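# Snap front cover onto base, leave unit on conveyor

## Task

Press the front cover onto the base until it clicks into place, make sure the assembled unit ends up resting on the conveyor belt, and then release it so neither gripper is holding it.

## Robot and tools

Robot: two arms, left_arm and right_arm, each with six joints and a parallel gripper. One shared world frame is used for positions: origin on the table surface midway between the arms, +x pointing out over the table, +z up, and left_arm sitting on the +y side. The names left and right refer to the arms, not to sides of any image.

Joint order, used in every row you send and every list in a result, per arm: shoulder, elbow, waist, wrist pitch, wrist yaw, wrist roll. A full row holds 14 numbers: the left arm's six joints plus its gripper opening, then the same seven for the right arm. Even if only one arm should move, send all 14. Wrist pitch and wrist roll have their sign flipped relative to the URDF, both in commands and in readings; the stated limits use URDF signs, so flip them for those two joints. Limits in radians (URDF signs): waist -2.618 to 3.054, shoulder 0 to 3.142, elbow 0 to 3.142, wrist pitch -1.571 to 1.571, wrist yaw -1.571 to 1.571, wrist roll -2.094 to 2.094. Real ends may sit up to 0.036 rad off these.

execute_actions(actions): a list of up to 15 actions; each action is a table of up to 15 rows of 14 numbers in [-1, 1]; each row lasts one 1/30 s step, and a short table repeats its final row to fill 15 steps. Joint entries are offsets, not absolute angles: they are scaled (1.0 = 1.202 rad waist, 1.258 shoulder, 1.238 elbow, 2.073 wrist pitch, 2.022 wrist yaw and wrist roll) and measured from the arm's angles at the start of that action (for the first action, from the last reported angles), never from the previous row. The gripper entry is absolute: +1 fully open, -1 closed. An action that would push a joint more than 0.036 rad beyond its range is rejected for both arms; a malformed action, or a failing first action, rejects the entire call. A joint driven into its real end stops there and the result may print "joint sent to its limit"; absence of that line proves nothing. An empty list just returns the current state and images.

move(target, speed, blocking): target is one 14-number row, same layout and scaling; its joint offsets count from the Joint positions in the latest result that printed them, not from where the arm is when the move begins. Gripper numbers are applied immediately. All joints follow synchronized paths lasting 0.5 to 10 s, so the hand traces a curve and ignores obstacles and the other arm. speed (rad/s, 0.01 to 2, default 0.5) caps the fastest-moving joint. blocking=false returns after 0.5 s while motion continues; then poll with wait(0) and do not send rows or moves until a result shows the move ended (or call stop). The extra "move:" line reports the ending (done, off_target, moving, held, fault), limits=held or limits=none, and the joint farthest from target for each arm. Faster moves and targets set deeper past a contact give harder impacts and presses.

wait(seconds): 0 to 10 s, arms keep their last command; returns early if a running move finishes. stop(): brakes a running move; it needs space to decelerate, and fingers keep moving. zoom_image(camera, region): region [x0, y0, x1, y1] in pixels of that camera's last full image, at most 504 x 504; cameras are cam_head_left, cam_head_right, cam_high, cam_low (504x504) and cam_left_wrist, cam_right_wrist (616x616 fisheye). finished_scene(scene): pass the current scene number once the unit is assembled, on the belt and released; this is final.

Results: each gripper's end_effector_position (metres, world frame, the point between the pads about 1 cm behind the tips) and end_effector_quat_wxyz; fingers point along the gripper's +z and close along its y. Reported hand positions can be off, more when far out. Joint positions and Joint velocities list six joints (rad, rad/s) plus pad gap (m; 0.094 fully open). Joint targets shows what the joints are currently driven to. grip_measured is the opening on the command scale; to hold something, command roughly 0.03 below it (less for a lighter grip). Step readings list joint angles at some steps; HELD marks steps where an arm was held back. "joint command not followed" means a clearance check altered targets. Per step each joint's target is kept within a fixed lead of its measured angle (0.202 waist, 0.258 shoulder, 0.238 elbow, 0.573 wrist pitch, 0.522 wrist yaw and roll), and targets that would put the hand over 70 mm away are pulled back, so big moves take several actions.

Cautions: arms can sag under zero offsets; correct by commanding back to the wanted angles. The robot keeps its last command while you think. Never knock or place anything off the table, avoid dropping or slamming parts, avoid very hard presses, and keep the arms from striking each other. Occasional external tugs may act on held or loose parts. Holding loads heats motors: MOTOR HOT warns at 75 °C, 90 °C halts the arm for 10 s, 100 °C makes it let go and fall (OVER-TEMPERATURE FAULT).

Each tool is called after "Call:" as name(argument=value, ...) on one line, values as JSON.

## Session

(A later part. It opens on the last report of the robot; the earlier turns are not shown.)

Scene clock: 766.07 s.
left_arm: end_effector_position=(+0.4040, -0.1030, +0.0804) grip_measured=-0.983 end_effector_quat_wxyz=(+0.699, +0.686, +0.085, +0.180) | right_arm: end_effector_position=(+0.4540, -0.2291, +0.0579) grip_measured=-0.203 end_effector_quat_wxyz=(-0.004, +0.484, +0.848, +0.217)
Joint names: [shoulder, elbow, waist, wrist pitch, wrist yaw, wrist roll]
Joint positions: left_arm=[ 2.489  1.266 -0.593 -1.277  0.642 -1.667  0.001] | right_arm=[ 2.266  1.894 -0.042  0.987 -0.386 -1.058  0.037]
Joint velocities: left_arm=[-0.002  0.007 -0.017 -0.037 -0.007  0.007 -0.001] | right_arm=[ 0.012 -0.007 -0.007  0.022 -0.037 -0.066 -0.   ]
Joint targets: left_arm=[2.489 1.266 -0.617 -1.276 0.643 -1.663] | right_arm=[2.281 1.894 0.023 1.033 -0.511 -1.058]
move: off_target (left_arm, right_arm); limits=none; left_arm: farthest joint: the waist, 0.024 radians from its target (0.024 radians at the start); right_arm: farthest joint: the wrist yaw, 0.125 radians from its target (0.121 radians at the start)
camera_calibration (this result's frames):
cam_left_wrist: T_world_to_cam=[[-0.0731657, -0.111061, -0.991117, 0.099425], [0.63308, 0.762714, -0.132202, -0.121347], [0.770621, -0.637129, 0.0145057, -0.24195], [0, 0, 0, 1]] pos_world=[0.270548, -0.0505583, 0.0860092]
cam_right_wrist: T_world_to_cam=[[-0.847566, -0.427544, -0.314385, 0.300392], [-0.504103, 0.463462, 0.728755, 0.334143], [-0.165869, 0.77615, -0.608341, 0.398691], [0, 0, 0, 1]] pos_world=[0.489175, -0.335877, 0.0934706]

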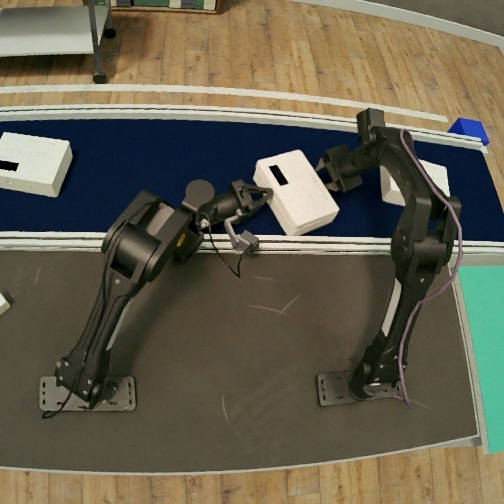

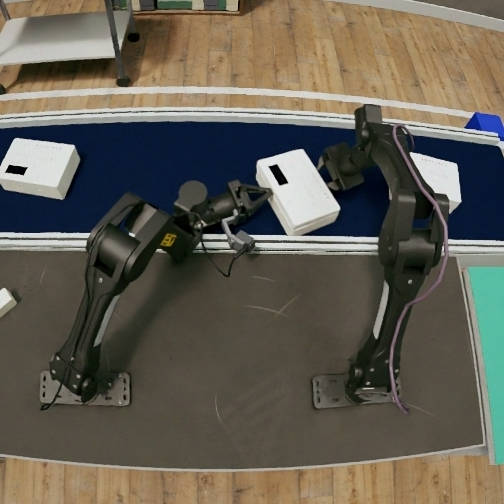

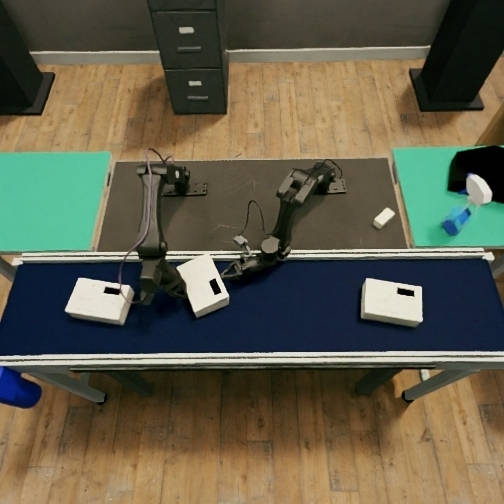

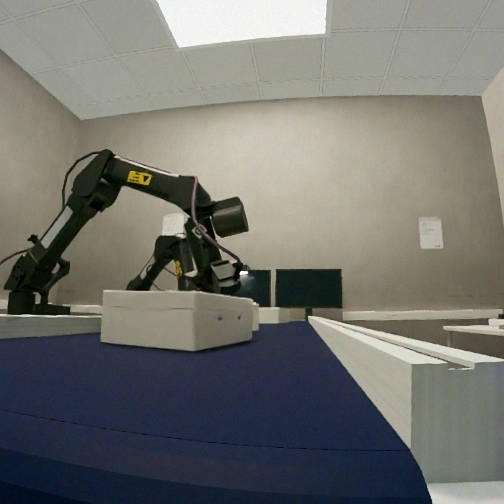

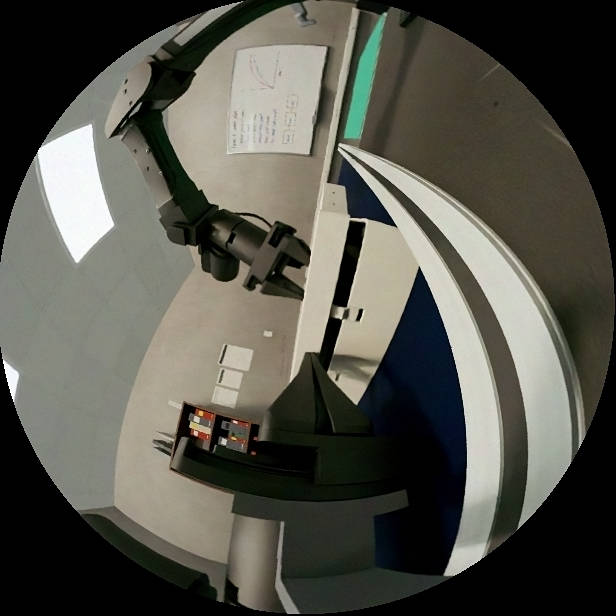

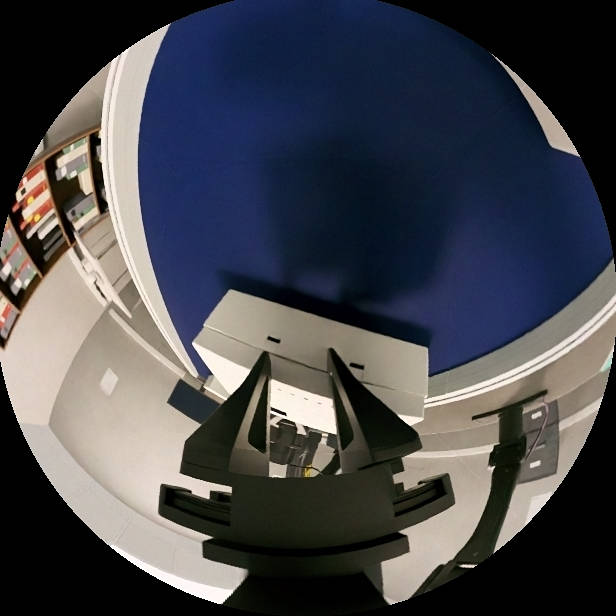

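Call:
move(target=[0,0,0,0,0,0,-1,-0.1,0,-0.04,0,0,0,-0.2])

Call:
move(target=[0,0,0,0,0,0,-1,0,0,0,0,0,0.8,-0.2], speed=1.5)

Call:
move(target=[0,0,0,0,0,0,-1,0,0,0,0.03,0,0.73,-0.2], speed=1.5)

Call:
move(target=[0,0,0,0,0,0,-1,0.12,0,0,0,0,0,-0.2], speed=0.2)

Call:
move(target=[0,0,-0.015,0,0,0,-1,0,0,0.11,0.02,-0.05,0,-0.2], speed=0.08)

Scene clock: 777.60 s.
left_arm: end_effector_position=(+0.4046, -0.1023, +0.0804) grip_measured=-0.983 end_effector_quat_wxyz=(+0.699, +0.687, +0.084, +0.181) | right_arm: end_effector_position=(+0.4609, -0.2522, +0.1181) grip_measured=-0.203 end_effector_quat_wxyz=(+0.059, +0.488, +0.836, +0.244)
Joint names: [shoulder, elbow, waist, wrist pitch, wrist yaw, wrist roll]
Joint positions: left_arm=[ 2.489  1.266 -0.591 -1.277  0.642 -1.67   0.001] | right_arm=[ 2.138  1.894 -0.087  0.983 -0.38  -1.058  0.037]
Joint velocities: left_arm=[-0.027 -0.002 -0.002  0.051 -0.007  0.007 -0.001] | right_arm=[-0.012  0.002  0.007  0.007  0.11  -0.007 -0.001]
Joint targets: left_arm=[2.489 1.266 -0.593 -1.277 0.642 -1.667] | right_arm=[2.140 1.894 -0.090 0.987 -0.385 -1.058]
move: done; limits=none; left_arm: farthest joint: the wrist roll, 0.003 radians from its target (0.000 radians at the start); right_arm: farthest joint: the wrist yaw, 0.006 radians from its target (0.000 radians at the start)
camera_calibration (this result's frames):
cam_left_wrist: T_world_to_cam=[[-0.0698175, -0.109933, -0.991484, 0.098334], [0.63222, 0.763937, -0.129223, -0.122008], [0.771637, -0.635858, 0.0161659, -0.242401], [0, 0, 0, 1]] pos_world=[0.271047, -0.0501164, 0.085649]
cam_right_wrist: T_world_to_cam=[[-0.818243, -0.393141, -0.419426, 0.322851], [-0.572809, 0.495818, 0.652728, 0.353307], [-0.0486552, 0.774341, -0.630895, 0.402558], [0, 0, 0, 1]] pos_world=[0.486135, -0.359967, 0.15877]

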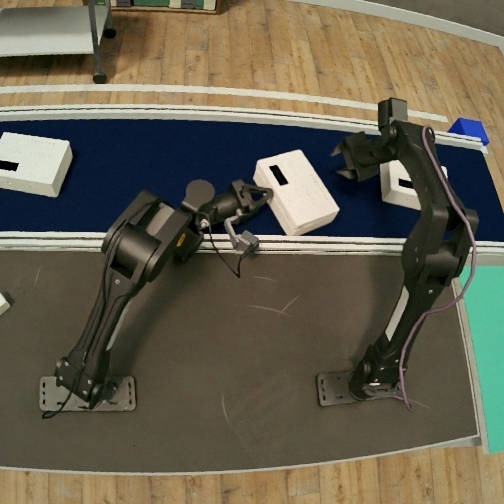

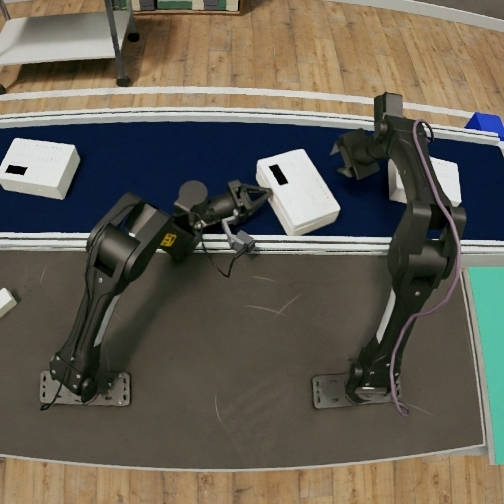

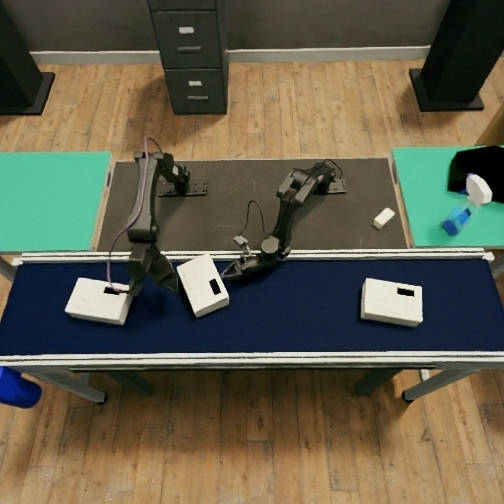

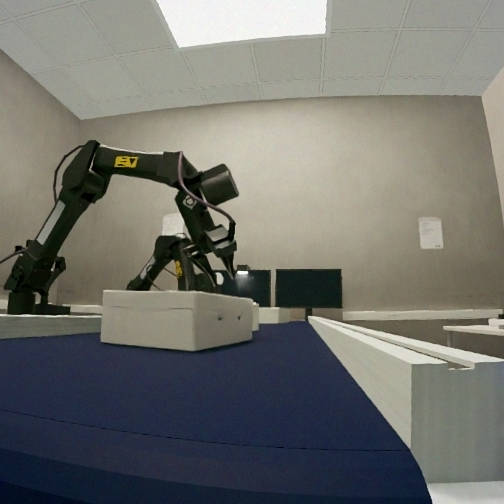

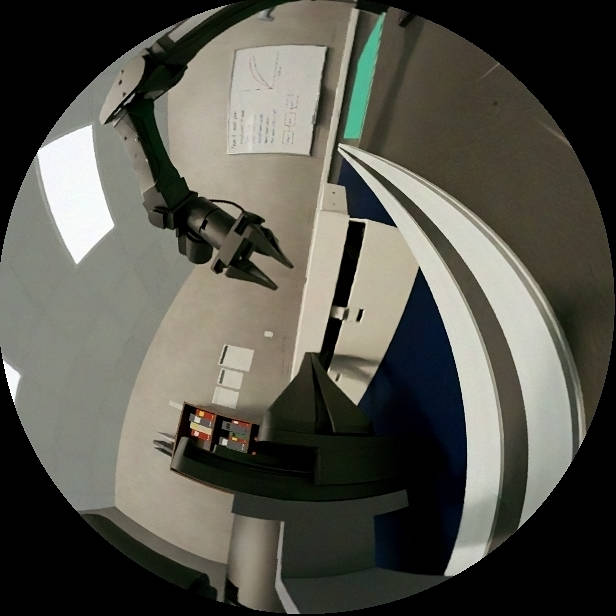

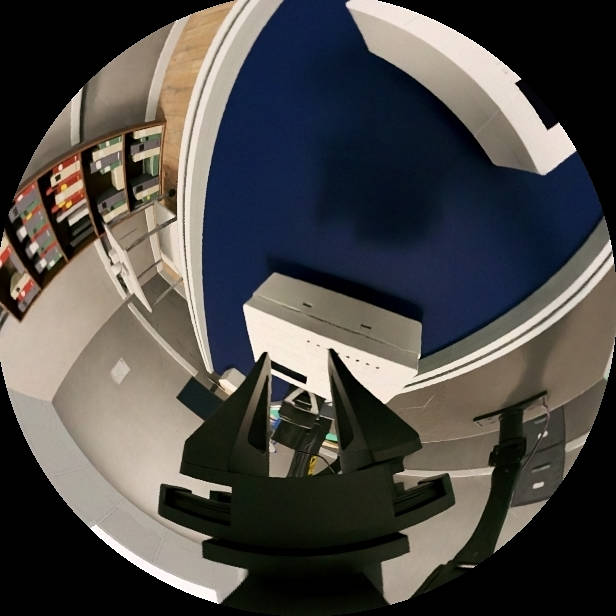

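Scene clock: 779.77 s.
left_arm: end_effector_position=(+0.4046, -0.1023, +0.0804) grip_measured=-0.983 end_effector_quat_wxyz=(+0.699, +0.687, +0.083, +0.183) | right_arm: end_effector_position=(+0.4609, -0.2522, +0.1181) grip_measured=-0.203 end_effector_quat_wxyz=(+0.216, -0.263, +0.932, +0.127)
Joint names: [shoulder, elbow, waist, wrist pitch, wrist yaw, wrist roll]
Joint positions: left_arm=[ 2.489  1.266 -0.591 -1.277  0.642 -1.674  0.001] | right_arm=[ 2.138  1.894 -0.087  0.983 -0.38   0.549  0.037]
Joint velocities: left_arm=[ 0.007 -0.002 -0.012 -0.007 -0.007 -0.051 -0.001] | right_arm=[ 0.012  0.002  0.002 -0.051 -0.051  0.051  0.   ]
Joint targets: left_arm=[2.489 1.266 -0.591 -1.277 0.642 -1.670] | right_arm=[2.138 1.894 -0.087 0.983 -0.380 0.559]
move: done; limits=none; left_arm: farthest joint: the wrist roll, 0.004 radians from its target (0.000 radians at the start); right_arm: farthest joint: the wrist roll, 0.010 radians from its target (1.618 radians at the start)
camera_calibration (this result's frames):
cam_left_wrist: T_world_to_cam=[[-0.0666378, -0.108693, -0.991839, 0.0972029], [0.632515, 0.764191, -0.126242, -0.122341], [0.771677, -0.635765, 0.0178262, -0.242542], [0, 0, 0, 1]] pos_world=[0.271023, -0.0501424, 0.0852887]
cam_right_wrist: T_world_to_cam=[[0.503905, -0.858286, -0.0970767, -0.441914], [-0.846156, -0.513083, 0.144106, 0.284924], [-0.173493, 0.00952621, -0.984789, 0.309009], [0, 0, 0, 1]] pos_world=[0.517384, -0.236043, 0.22035]

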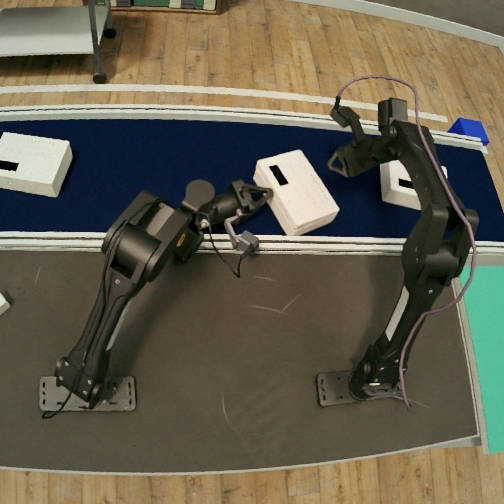

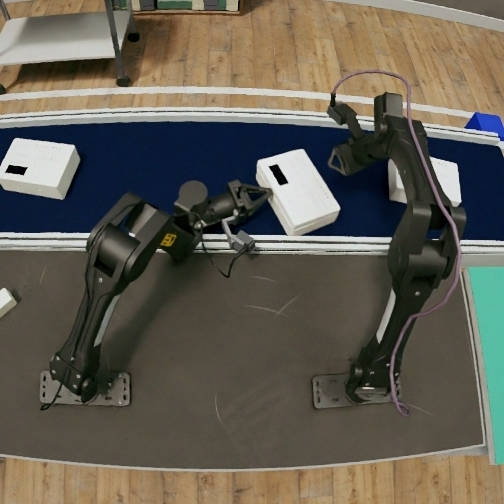

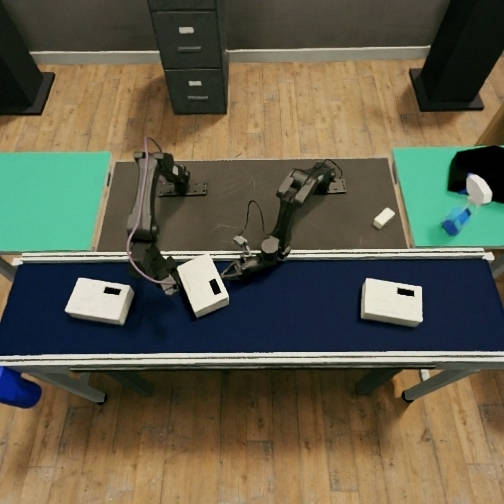

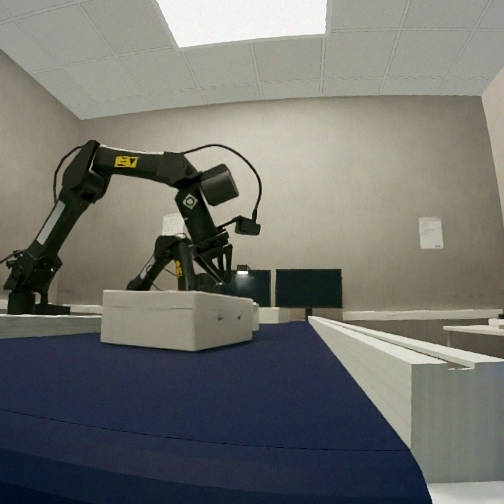

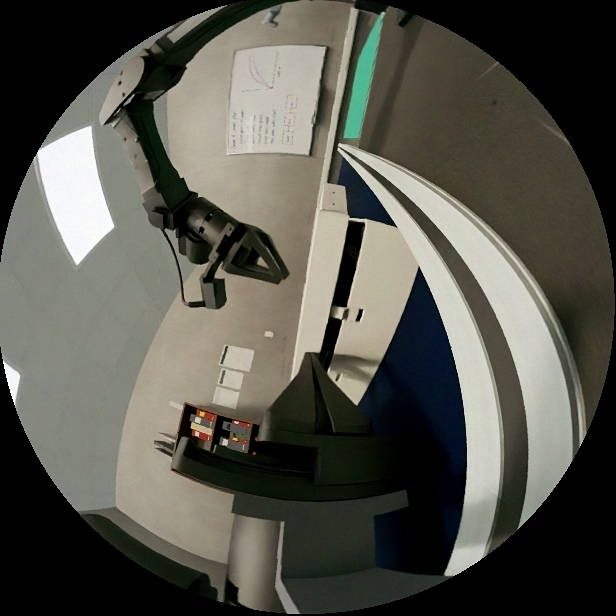

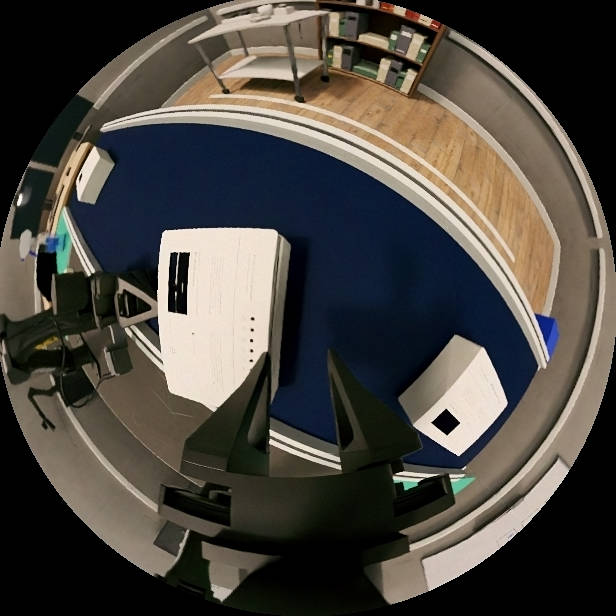

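Scene clock: 781.83 s.
left_arm: end_effector_position=(+0.4046, -0.1023, +0.0804) grip_measured=-0.983 end_effector_quat_wxyz=(+0.698, +0.687, +0.082, +0.184) | right_arm: end_effector_position=(+0.4527, -0.2521, +0.1152) grip_measured=-0.203 end_effector_quat_wxyz=(-0.236, +0.821, -0.519, +0.036)
Joint names: [shoulder, elbow, waist, wrist pitch, wrist yaw, wrist roll]
Joint positions: left_arm=[ 2.489  1.266 -0.591 -1.277  0.642 -1.677  0.001] | right_arm=[ 2.138  1.894 -0.087  1.02  -0.378  2.021  0.037]
Joint velocities: left_arm=[-0.012 -0.002  0.012 -0.007 -0.007  0.095  0.001] | right_arm=[-0.017 -0.012 -0.007  0.022  0.007  0.051 -0.   ]
Joint targets: left_arm=[2.489 1.266 -0.591 -1.277 0.642 -1.673] | right_arm=[2.138 1.894 -0.087 1.045 -0.380 2.025]
move: off_target (right_arm); limits=none; left_arm: farthest joint: the wrist roll, 0.003 radians from its target (0.000 radians at the start); right_arm: farthest joint: the wrist pitch, 0.025 radians from its target (0.062 radians at the start)
camera_calibration (this result's frames):
cam_left_wrist: T_world_to_cam=[[-0.0638106, -0.107591, -0.992145, 0.0961965], [0.632768, 0.764414, -0.123592, -0.122634], [0.771707, -0.635685, 0.0193023, -0.242665], [0, 0, 0, 1]] pos_world=[0.271003, -0.0501652, 0.0849683]
cam_right_wrist: T_world_to_cam=[[0.834397, 0.305991, 0.458423, -0.358032], [0.146207, -0.92482, 0.351185, -0.298426], [0.531418, -0.226003, -0.816405, -0.0931813], [0, 0, 0, 1]] pos_world=[0.391891, -0.187495, 0.192859]

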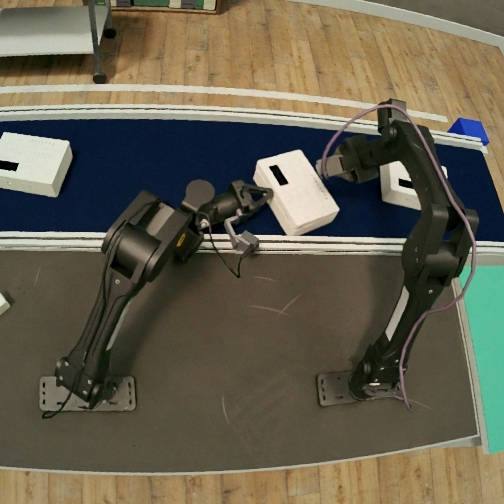

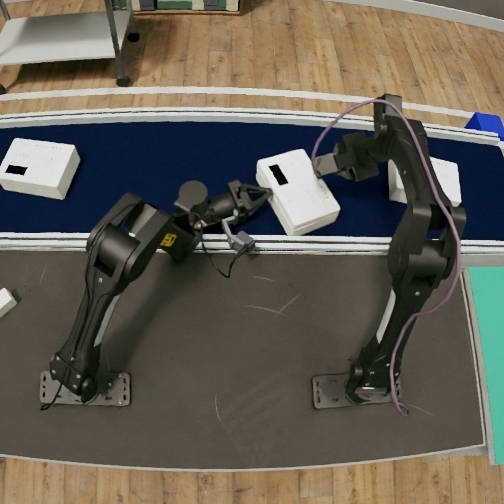

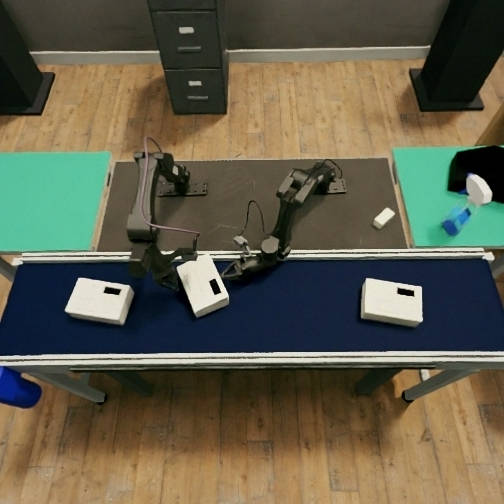

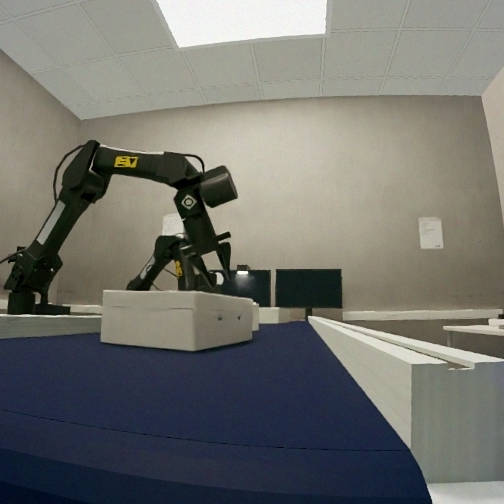

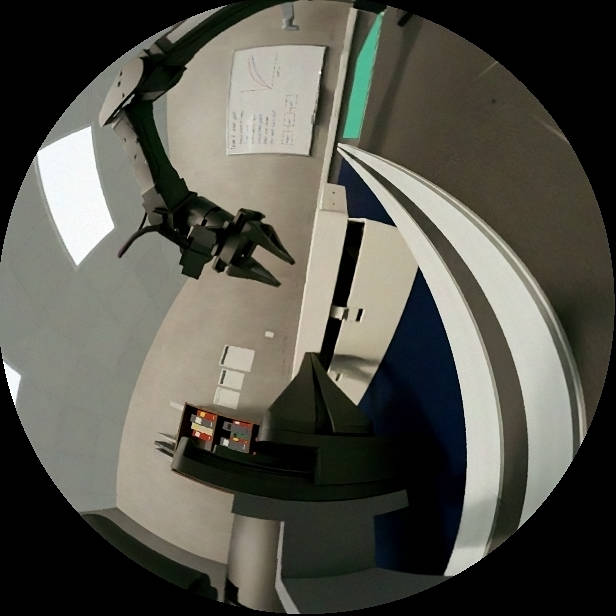

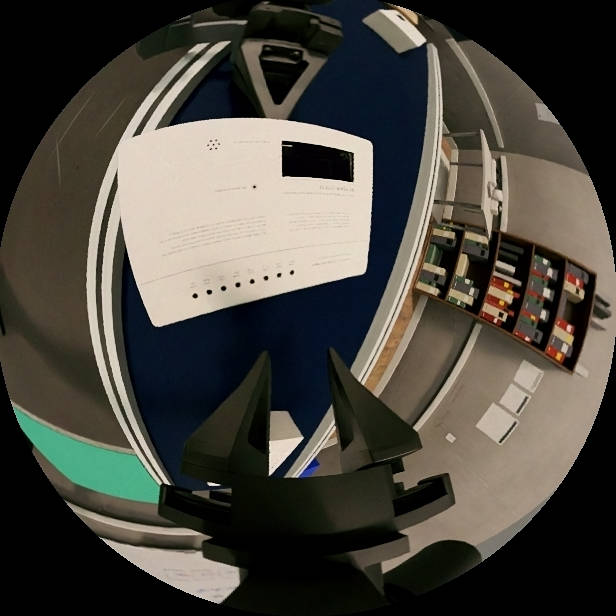

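Scene clock: 782.97 s.
left_arm: end_effector_position=(+0.4046, -0.1023, +0.0804) grip_measured=-0.983 end_effector_quat_wxyz=(+0.698, +0.687, +0.081, +0.185) | right_arm: end_effector_position=(+0.4493, -0.2524, +0.0498) grip_measured=-0.203 end_effector_quat_wxyz=(-0.203, +0.821, -0.534, -0.020)
Joint names: [shoulder, elbow, waist, wrist pitch, wrist yaw, wrist roll]
Joint positions: left_arm=[ 2.489  1.266 -0.591 -1.277  0.642 -1.68   0.001] | right_arm=[ 2.279  1.894 -0.087  1.012 -0.374  2.021  0.037]
Joint velocities: left_arm=[-0.002  0.002  0.007 -0.022 -0.037  0.051 -0.   ] | right_arm=[-0.017  0.007 -0.007 -0.066  0.022 -0.037 -0.001]
Joint targets: left_arm=[2.489 1.266 -0.591 -1.277 0.642 -1.677] | right_arm=[2.289 1.894 -0.087 1.020 -0.378 2.021]
move: done; limits=none; left_arm: farthest joint: the wrist roll, 0.003 radians from its target (0.000 radians at the start); right_arm: farthest joint: the shoulder, 0.010 radians from its target (0.151 radians at the start)
camera_calibration (this result's frames):
cam_left_wrist: T_world_to_cam=[[-0.0606291, -0.106349, -0.992479, 0.0950631], [0.633045, 0.764662, -0.120609, -0.122961], [0.771737, -0.635596, 0.0209631, -0.242801], [0, 0, 0, 1]] pos_world=[0.270982, -0.0501904, 0.0846078]
cam_right_wrist: T_world_to_cam=[[0.88833, 0.303085, 0.344977, -0.344499], [0.190543, -0.926808, 0.323607, -0.29437], [0.417807, -0.221737, -0.881062, -0.089451], [0, 0, 0, 1]] pos_world=[0.399492, -0.188246, 0.135292]

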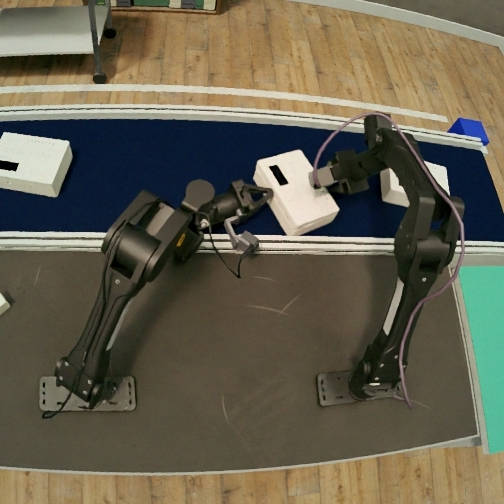

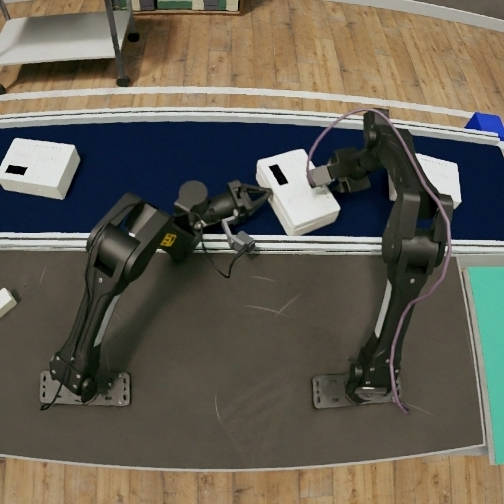

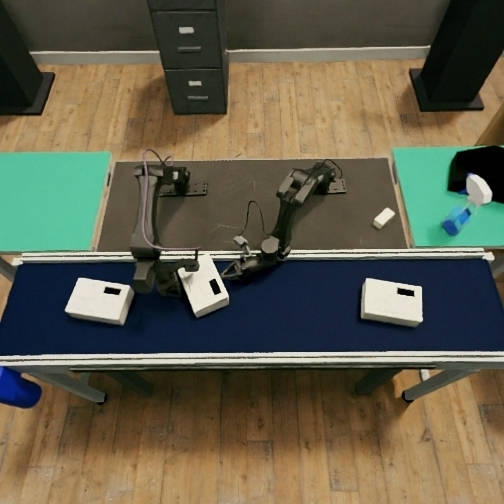

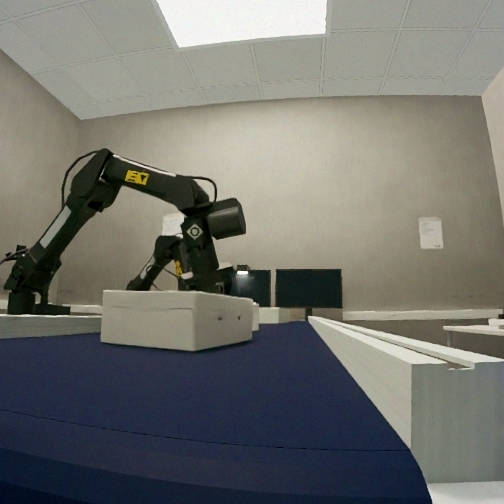

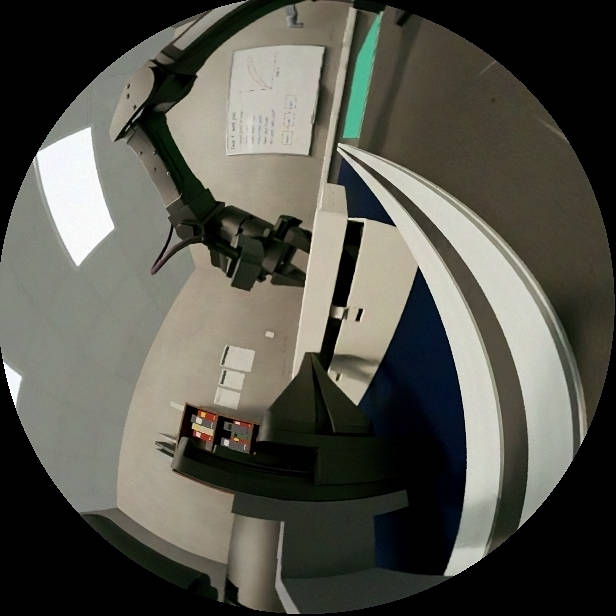

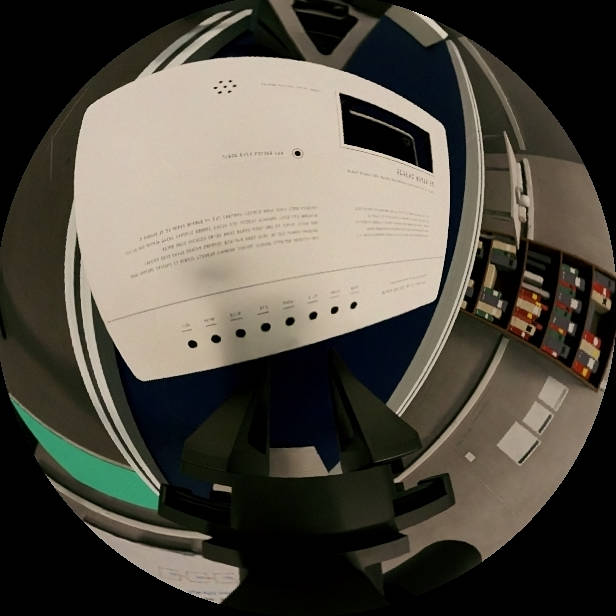

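Scene clock: 784.97 s.
left_arm: end_effector_position=(+0.4080, -0.0993, +0.0808) grip_measured=-0.983 end_effector_quat_wxyz=(+0.697, +0.686, +0.084, +0.191) | right_arm: end_effector_position=(+0.4520, -0.2290, +0.0485) grip_measured=-0.203 end_effector_quat_wxyz=(-0.192, +0.841, -0.505, -0.006)
Joint names: [shoulder, elbow, waist, wrist pitch, wrist yaw, wrist roll]
Joint positions: left_arm=[ 2.489  1.266 -0.585 -1.278  0.636 -1.684  0.001] | right_arm=[ 2.279  1.894 -0.025  0.99  -0.337  2.032  0.037]
Joint velocities: left_arm=[-0.007 -0.002 -0.007  0.037 -0.022 -0.051 -0.001] | right_arm=[ 0.007 -0.017 -0.002 -0.022  0.037  0.051  0.   ]
Joint targets: left_arm=[2.489 1.266 -0.609 -1.277 0.642 -1.680] | right_arm=[2.279 1.894 0.046 1.054 -0.475 2.021]
move: off_target (left_arm, right_arm); limits=none; left_arm: farthest joint: the waist, 0.024 radians from its target (0.018 radians at the start); right_arm: farthest joint: the wrist yaw, 0.138 radians from its target (0.101 radians at the start)
camera_calibration (this result's frames):
cam_left_wrist: T_world_to_cam=[[-0.0546624, -0.106778, -0.992779, 0.0934963], [0.623801, 0.772708, -0.117455, -0.123029], [0.77967, -0.625717, 0.0243704, -0.246036], [0, 0, 0, 1]] pos_world=[0.273684, -0.0488998, 0.0843667]
cam_right_wrist: T_world_to_cam=[[0.857682, 0.37348, 0.353404, -0.323928], [0.2411, -0.89919, 0.365142, -0.291268], [0.45415, -0.22797, -0.861265, -0.10532], [0, 0, 0, 1]] pos_world=[0.395884, -0.164935, 0.130123]

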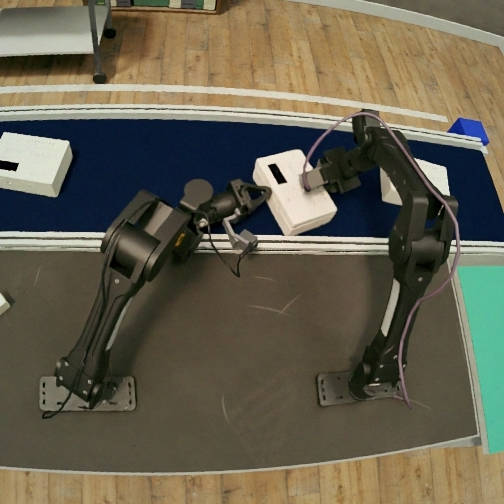

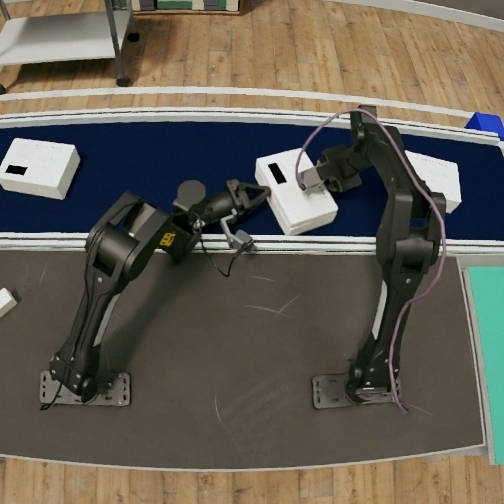

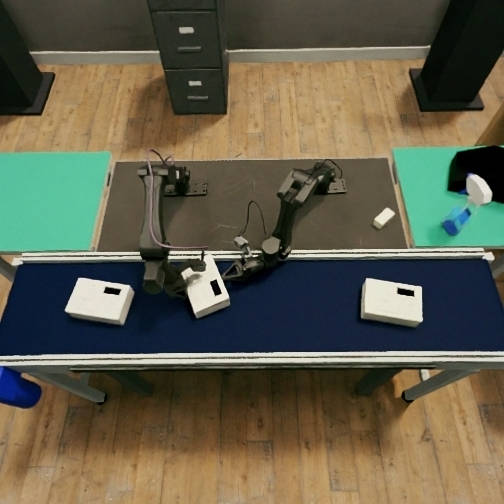

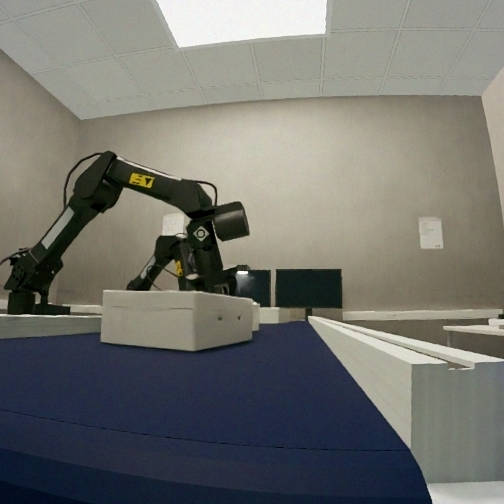

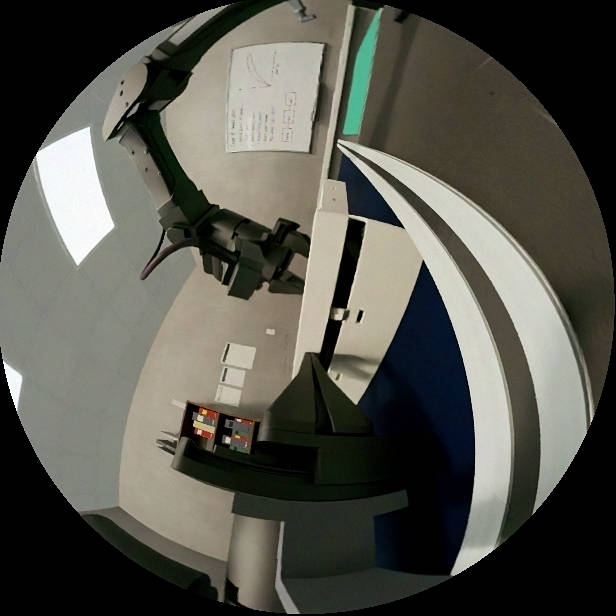

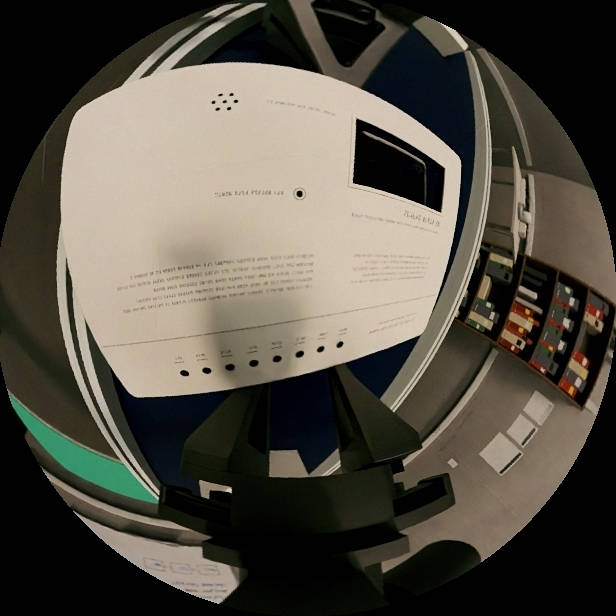

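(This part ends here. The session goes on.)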